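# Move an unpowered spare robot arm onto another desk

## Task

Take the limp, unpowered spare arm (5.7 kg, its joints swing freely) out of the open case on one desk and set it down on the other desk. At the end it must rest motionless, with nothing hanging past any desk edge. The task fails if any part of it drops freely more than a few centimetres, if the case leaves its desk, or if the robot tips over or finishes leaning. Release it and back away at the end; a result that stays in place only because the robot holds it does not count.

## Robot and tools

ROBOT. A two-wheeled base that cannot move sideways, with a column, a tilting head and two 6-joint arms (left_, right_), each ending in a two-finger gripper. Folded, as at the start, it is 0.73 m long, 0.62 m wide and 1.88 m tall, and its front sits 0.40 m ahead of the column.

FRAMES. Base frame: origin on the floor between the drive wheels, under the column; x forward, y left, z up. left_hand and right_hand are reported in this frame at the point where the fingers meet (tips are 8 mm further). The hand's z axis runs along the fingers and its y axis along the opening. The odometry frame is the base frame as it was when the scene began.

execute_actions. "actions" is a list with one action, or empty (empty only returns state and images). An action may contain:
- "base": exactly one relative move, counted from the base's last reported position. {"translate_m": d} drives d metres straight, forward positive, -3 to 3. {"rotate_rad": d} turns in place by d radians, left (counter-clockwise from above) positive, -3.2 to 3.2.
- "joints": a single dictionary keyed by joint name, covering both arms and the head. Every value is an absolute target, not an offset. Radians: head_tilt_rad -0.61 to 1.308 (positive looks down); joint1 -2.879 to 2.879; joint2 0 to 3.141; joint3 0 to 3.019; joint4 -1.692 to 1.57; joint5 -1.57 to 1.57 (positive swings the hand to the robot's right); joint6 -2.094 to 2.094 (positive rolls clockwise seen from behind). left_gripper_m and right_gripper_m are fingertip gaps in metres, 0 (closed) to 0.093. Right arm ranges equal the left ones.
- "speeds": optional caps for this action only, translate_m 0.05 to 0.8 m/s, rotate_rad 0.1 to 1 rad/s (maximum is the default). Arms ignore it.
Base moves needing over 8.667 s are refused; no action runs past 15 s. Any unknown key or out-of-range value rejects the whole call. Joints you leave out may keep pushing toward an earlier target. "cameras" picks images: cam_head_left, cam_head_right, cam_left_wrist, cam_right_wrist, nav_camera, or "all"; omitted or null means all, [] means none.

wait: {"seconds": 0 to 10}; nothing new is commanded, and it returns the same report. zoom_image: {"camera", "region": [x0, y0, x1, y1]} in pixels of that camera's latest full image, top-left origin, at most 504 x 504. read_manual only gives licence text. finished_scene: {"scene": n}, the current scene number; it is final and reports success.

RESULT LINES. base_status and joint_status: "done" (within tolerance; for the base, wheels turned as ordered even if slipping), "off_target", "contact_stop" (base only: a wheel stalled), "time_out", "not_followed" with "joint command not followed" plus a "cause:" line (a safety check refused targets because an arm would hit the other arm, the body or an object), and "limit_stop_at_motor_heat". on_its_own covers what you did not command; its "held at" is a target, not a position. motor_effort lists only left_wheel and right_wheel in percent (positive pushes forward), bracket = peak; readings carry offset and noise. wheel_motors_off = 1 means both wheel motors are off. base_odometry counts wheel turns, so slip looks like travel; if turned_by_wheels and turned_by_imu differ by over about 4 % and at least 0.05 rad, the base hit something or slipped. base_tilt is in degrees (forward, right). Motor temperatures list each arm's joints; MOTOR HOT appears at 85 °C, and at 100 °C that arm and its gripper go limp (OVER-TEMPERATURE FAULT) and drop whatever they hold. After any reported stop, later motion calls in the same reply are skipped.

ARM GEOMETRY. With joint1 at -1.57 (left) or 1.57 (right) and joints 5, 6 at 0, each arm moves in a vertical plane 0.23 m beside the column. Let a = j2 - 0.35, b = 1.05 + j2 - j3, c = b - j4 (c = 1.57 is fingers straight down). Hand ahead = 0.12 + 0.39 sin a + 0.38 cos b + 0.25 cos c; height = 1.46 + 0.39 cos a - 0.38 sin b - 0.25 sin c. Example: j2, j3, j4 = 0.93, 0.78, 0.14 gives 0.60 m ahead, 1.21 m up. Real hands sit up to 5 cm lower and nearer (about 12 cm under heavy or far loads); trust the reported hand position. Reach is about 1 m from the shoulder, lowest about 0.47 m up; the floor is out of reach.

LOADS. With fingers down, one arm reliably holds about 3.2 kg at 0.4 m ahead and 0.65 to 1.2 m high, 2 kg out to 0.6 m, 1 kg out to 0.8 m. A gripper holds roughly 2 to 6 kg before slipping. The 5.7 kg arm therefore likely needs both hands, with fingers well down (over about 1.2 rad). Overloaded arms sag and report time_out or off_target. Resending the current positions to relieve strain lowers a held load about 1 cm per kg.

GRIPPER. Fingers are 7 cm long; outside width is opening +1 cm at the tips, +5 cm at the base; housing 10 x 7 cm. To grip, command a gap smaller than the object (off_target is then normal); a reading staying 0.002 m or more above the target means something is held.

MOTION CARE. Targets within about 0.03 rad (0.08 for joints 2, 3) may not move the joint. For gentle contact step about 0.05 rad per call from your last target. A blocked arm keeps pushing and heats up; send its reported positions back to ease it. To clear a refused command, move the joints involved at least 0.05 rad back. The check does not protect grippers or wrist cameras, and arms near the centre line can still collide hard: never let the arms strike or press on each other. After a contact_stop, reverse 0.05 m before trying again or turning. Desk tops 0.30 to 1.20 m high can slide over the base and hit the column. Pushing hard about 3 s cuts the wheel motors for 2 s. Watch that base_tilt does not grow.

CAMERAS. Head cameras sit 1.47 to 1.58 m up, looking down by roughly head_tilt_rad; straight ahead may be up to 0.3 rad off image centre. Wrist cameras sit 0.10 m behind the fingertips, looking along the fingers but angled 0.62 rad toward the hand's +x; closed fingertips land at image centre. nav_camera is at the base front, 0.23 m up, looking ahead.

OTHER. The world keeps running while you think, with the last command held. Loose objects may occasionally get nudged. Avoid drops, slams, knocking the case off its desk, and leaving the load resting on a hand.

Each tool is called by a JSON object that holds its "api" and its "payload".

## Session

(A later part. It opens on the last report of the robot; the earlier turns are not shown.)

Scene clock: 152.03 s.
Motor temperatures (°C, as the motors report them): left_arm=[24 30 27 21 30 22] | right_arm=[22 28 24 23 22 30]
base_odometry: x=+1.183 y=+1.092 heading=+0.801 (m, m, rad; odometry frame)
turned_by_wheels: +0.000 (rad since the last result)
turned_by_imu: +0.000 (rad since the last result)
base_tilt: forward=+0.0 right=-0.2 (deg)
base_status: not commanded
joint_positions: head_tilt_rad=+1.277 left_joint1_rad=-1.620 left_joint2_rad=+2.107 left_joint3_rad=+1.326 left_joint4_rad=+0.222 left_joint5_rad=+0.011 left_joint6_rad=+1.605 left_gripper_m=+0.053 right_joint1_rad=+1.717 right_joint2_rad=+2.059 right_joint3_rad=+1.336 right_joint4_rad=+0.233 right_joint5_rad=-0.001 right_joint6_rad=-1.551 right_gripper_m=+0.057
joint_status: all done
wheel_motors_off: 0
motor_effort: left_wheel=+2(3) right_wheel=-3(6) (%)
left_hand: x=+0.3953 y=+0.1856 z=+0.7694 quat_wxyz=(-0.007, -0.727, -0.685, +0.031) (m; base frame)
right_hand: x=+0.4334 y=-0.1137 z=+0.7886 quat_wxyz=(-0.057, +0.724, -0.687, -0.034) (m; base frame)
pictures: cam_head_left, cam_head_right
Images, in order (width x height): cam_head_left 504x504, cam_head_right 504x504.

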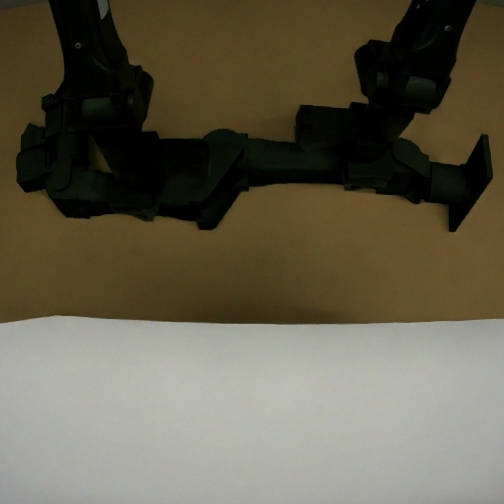

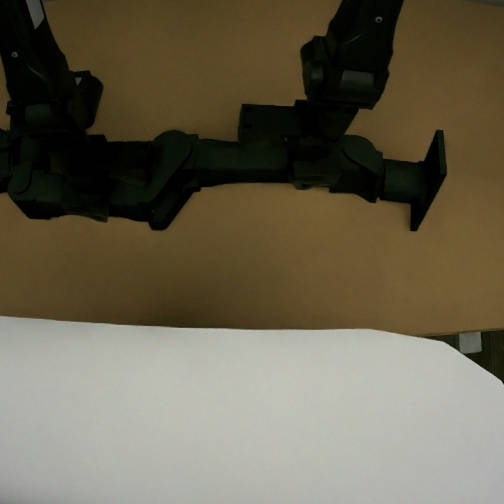

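{"api": "execute_actions", "payload": {"actions": [{"joints":{"left_joint2_rad":2.12,"left_joint3_rad":1.35,"right_joint2_rad":2.12,"right_joint3_rad":1.38,"right_joint4_rad":0.25}}], "cameras": ["cam_head_left"]}}

{"api": "execute_actions", "payload": {"actions": [{"joints":{"left_gripper_m":0.093,"right_gripper_m":0.093}}], "cameras": ["cam_head_left"]}}

{"api": "execute_actions", "payload": {"actions": [{"joints":{"left_joint2_rad":1.6,"left_joint3_rad":1.05,"left_joint4_rad":0.0,"right_joint2_rad":1.6,"right_joint3_rad":1.08,"right_joint4_rad":0.0}}], "cameras": ["cam_head_left"]}}

{"api": "execute_actions", "payload": {"actions": [{"base":{"translate_m":-0.7},"joints":{"head_tilt_rad":0.8,"left_joint1_rad":-1.4,"right_joint1_rad":1.4}}], "cameras": ["cam_head_left","cam_head_right"]}}

Scene clock: 155.80 s.
Motor temperatures (°C, as the motors report them): left_arm=[23 30 27 21 29 22] | right_arm=[22 28 24 23 22 30]
base_odometry: x=+1.183 y=+1.092 heading=+0.801 (m, m, rad; odometry frame)
turned_by_wheels: +0.000 (rad since the last result)
turned_by_imu: +0.001 (rad since the last result)
base_tilt: forward=+0.0 right=-0.3 (deg)
base_status: not commanded
joint_positions: head_tilt_rad=+1.277 left_joint1_rad=-1.620 left_joint2_rad=+2.124 left_joint3_rad=+1.341 left_joint4_rad=+0.222 left_joint5_rad=+0.008 left_joint6_rad=+1.606 left_gripper_m=+0.053 right_joint1_rad=+1.717 right_joint2_rad=+2.069 right_joint3_rad=+1.346 right_joint4_rad=+0.235 right_joint5_rad=-0.002 right_joint6_rad=-1.553 right_gripper_m=+0.057
joint_status: all done
wheel_motors_off: 0
motor_effort: left_wheel=+1(2) right_wheel=+2(2) (%)
left_hand: x=+0.3933 y=+0.1861 z=+0.7632 quat_wxyz=(-0.005, -0.728, -0.685, +0.030) (m; base frame)
right_hand: x=+0.4332 y=-0.1131 z=+0.7849 quat_wxyz=(-0.058, +0.724, -0.686, -0.034) (m; base frame)
pictures: cam_head_left
Images, in order (width x height): cam_head_left 504x504.

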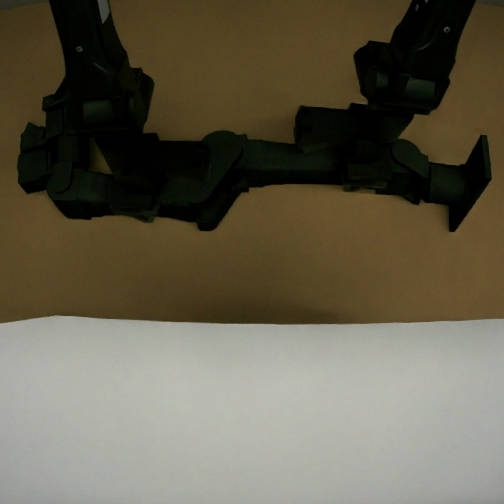

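Scene clock: 156.87 s.
Motor temperatures (°C, as the motors report them): left_arm=[23 30 27 21 29 22] | right_arm=[22 28 24 23 22 29]
base_odometry: x=+1.183 y=+1.092 heading=+0.801 (m, m, rad; odometry frame)
turned_by_wheels: +0.000 (rad since the last result)
turned_by_imu: +0.000 (rad since the last result)
base_tilt: forward=+0.1 right=-0.3 (deg)
base_status: not commanded
joint_positions: head_tilt_rad=+1.277 left_joint1_rad=-1.616 left_joint2_rad=+2.124 left_joint3_rad=+1.350 left_joint4_rad=+0.222 left_joint5_rad=+0.002 left_joint6_rad=+1.582 left_gripper_m=+0.093 right_joint1_rad=+1.722 right_joint2_rad=+2.085 right_joint3_rad=+1.383 right_joint4_rad=+0.242 right_joint5_rad=-0.005 right_joint6_rad=-1.615 right_gripper_m=+0.093
joint_status: all done
wheel_motors_off: 0
motor_effort: left_wheel=+1(2) right_wheel=-2(1) (%)
left_hand: x=+0.3986 y=+0.1899 z=+0.7621 quat_wxyz=(-0.005, -0.719, -0.695, +0.024) (m; base frame)
right_hand: x=+0.4464 y=-0.1072 z=+0.7783 quat_wxyz=(-0.072, +0.745, -0.663, -0.025) (m; base frame)
pictures: cam_head_left
Images, in order (width x height): cam_head_left 504x504.

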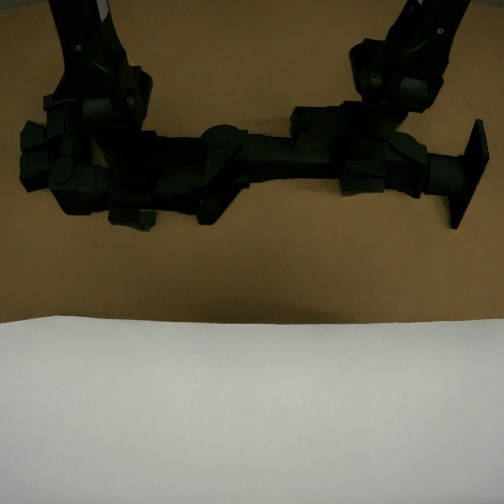

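Scene clock: 158.37 s.
Motor temperatures (°C, as the motors report them): left_arm=[23 29 26 21 29 22] | right_arm=[22 28 24 23 22 29]
base_odometry: x=+1.183 y=+1.092 heading=+0.801 (m, m, rad; odometry frame)
turned_by_wheels: +0.000 (rad since the last result)
turned_by_imu: +0.000 (rad since the last result)
base_tilt: forward=+0.0 right=-0.3 (deg)
base_status: not commanded
joint_positions: head_tilt_rad=+1.277 left_joint1_rad=-1.616 left_joint2_rad=+1.583 left_joint3_rad=+1.051 left_joint4_rad=+0.005 left_joint5_rad=+0.001 left_joint6_rad=+1.580 left_gripper_m=+0.093 right_joint1_rad=+1.722 right_joint2_rad=+1.593 right_joint3_rad=+1.080 right_joint4_rad=+0.003 right_joint5_rad=-0.006 right_joint6_rad=-1.614 right_gripper_m=+0.093
joint_status: all done
wheel_motors_off: 0
motor_effort: left_wheel=+2(2) right_wheel=-2(5) (%)
left_hand: x=+0.4832 y=+0.1956 z=+0.9551 quat_wxyz=(-0.013, -0.718, -0.695, +0.015) (m; base frame)
right_hand: x=+0.4924 y=-0.1268 z=+0.9575 quat_wxyz=(-0.055, +0.746, -0.663, -0.043) (m; base frame)
pictures: cam_head_left
Images, in order (width x height): cam_head_left 504x504.

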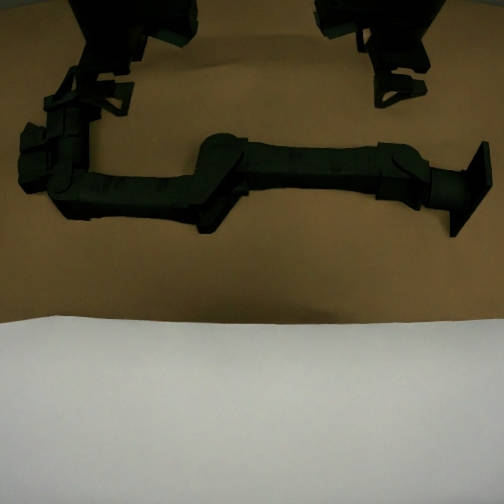

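Scene clock: 161.20 s.
Motor temperatures (°C, as the motors report them): left_arm=[23 29 26 21 28 22] | right_arm=[22 28 23 23 22 29]
base_odometry: x=+0.696 y=+0.589 heading=+0.802 (m, m, rad; odometry frame)
turned_by_wheels: +0.001 (rad since the last result)
turned_by_imu: +0.001 (rad since the last result)
base_tilt: forward=+0.1 right=-0.2 (deg)
base_status: done
joint_positions: head_tilt_rad=+0.815 left_joint1_rad=-1.402 left_joint2_rad=+1.583 left_joint3_rad=+1.047 left_joint4_rad=+0.005 left_joint5_rad=-0.002 left_joint6_rad=+1.580 left_gripper_m=+0.093 right_joint1_rad=+1.402 right_joint2_rad=+1.595 right_joint3_rad=+1.077 right_joint4_rad=+0.003 right_joint5_rad=-0.008 right_joint6_rad=-1.614 right_gripper_m=+0.093
joint_status: all done
wheel_motors_off: 0
motor_effort: left_wheel=+1(48) right_wheel=-1(39) (%)
left_hand: x=+0.4760 y=+0.3318 z=+0.9622 quat_wxyz=(+0.055, -0.678, -0.731, -0.049) (m; base frame)
right_hand: x=+0.4884 y=-0.3324 z=+0.9580 quat_wxyz=(+0.047, +0.691, -0.720, +0.051) (m; base frame)
pictures: cam_head_left, cam_head_right
Images, in order (width x height): cam_head_left 504x504, cam_head_right 504x504.

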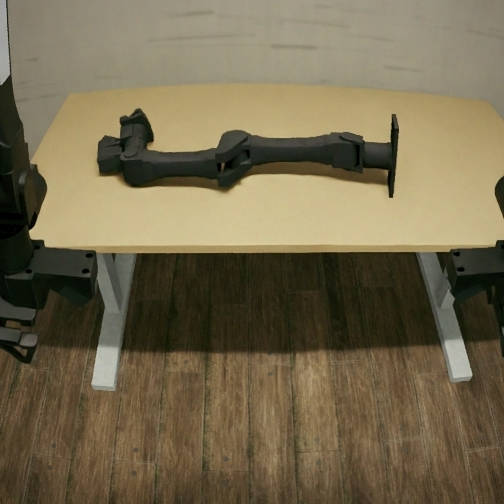

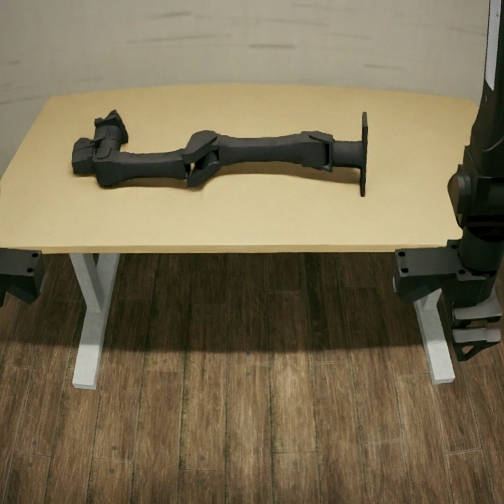

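{"api": "finished_scene", "payload": {"scene": 2}}

The scene is finished: the task was done.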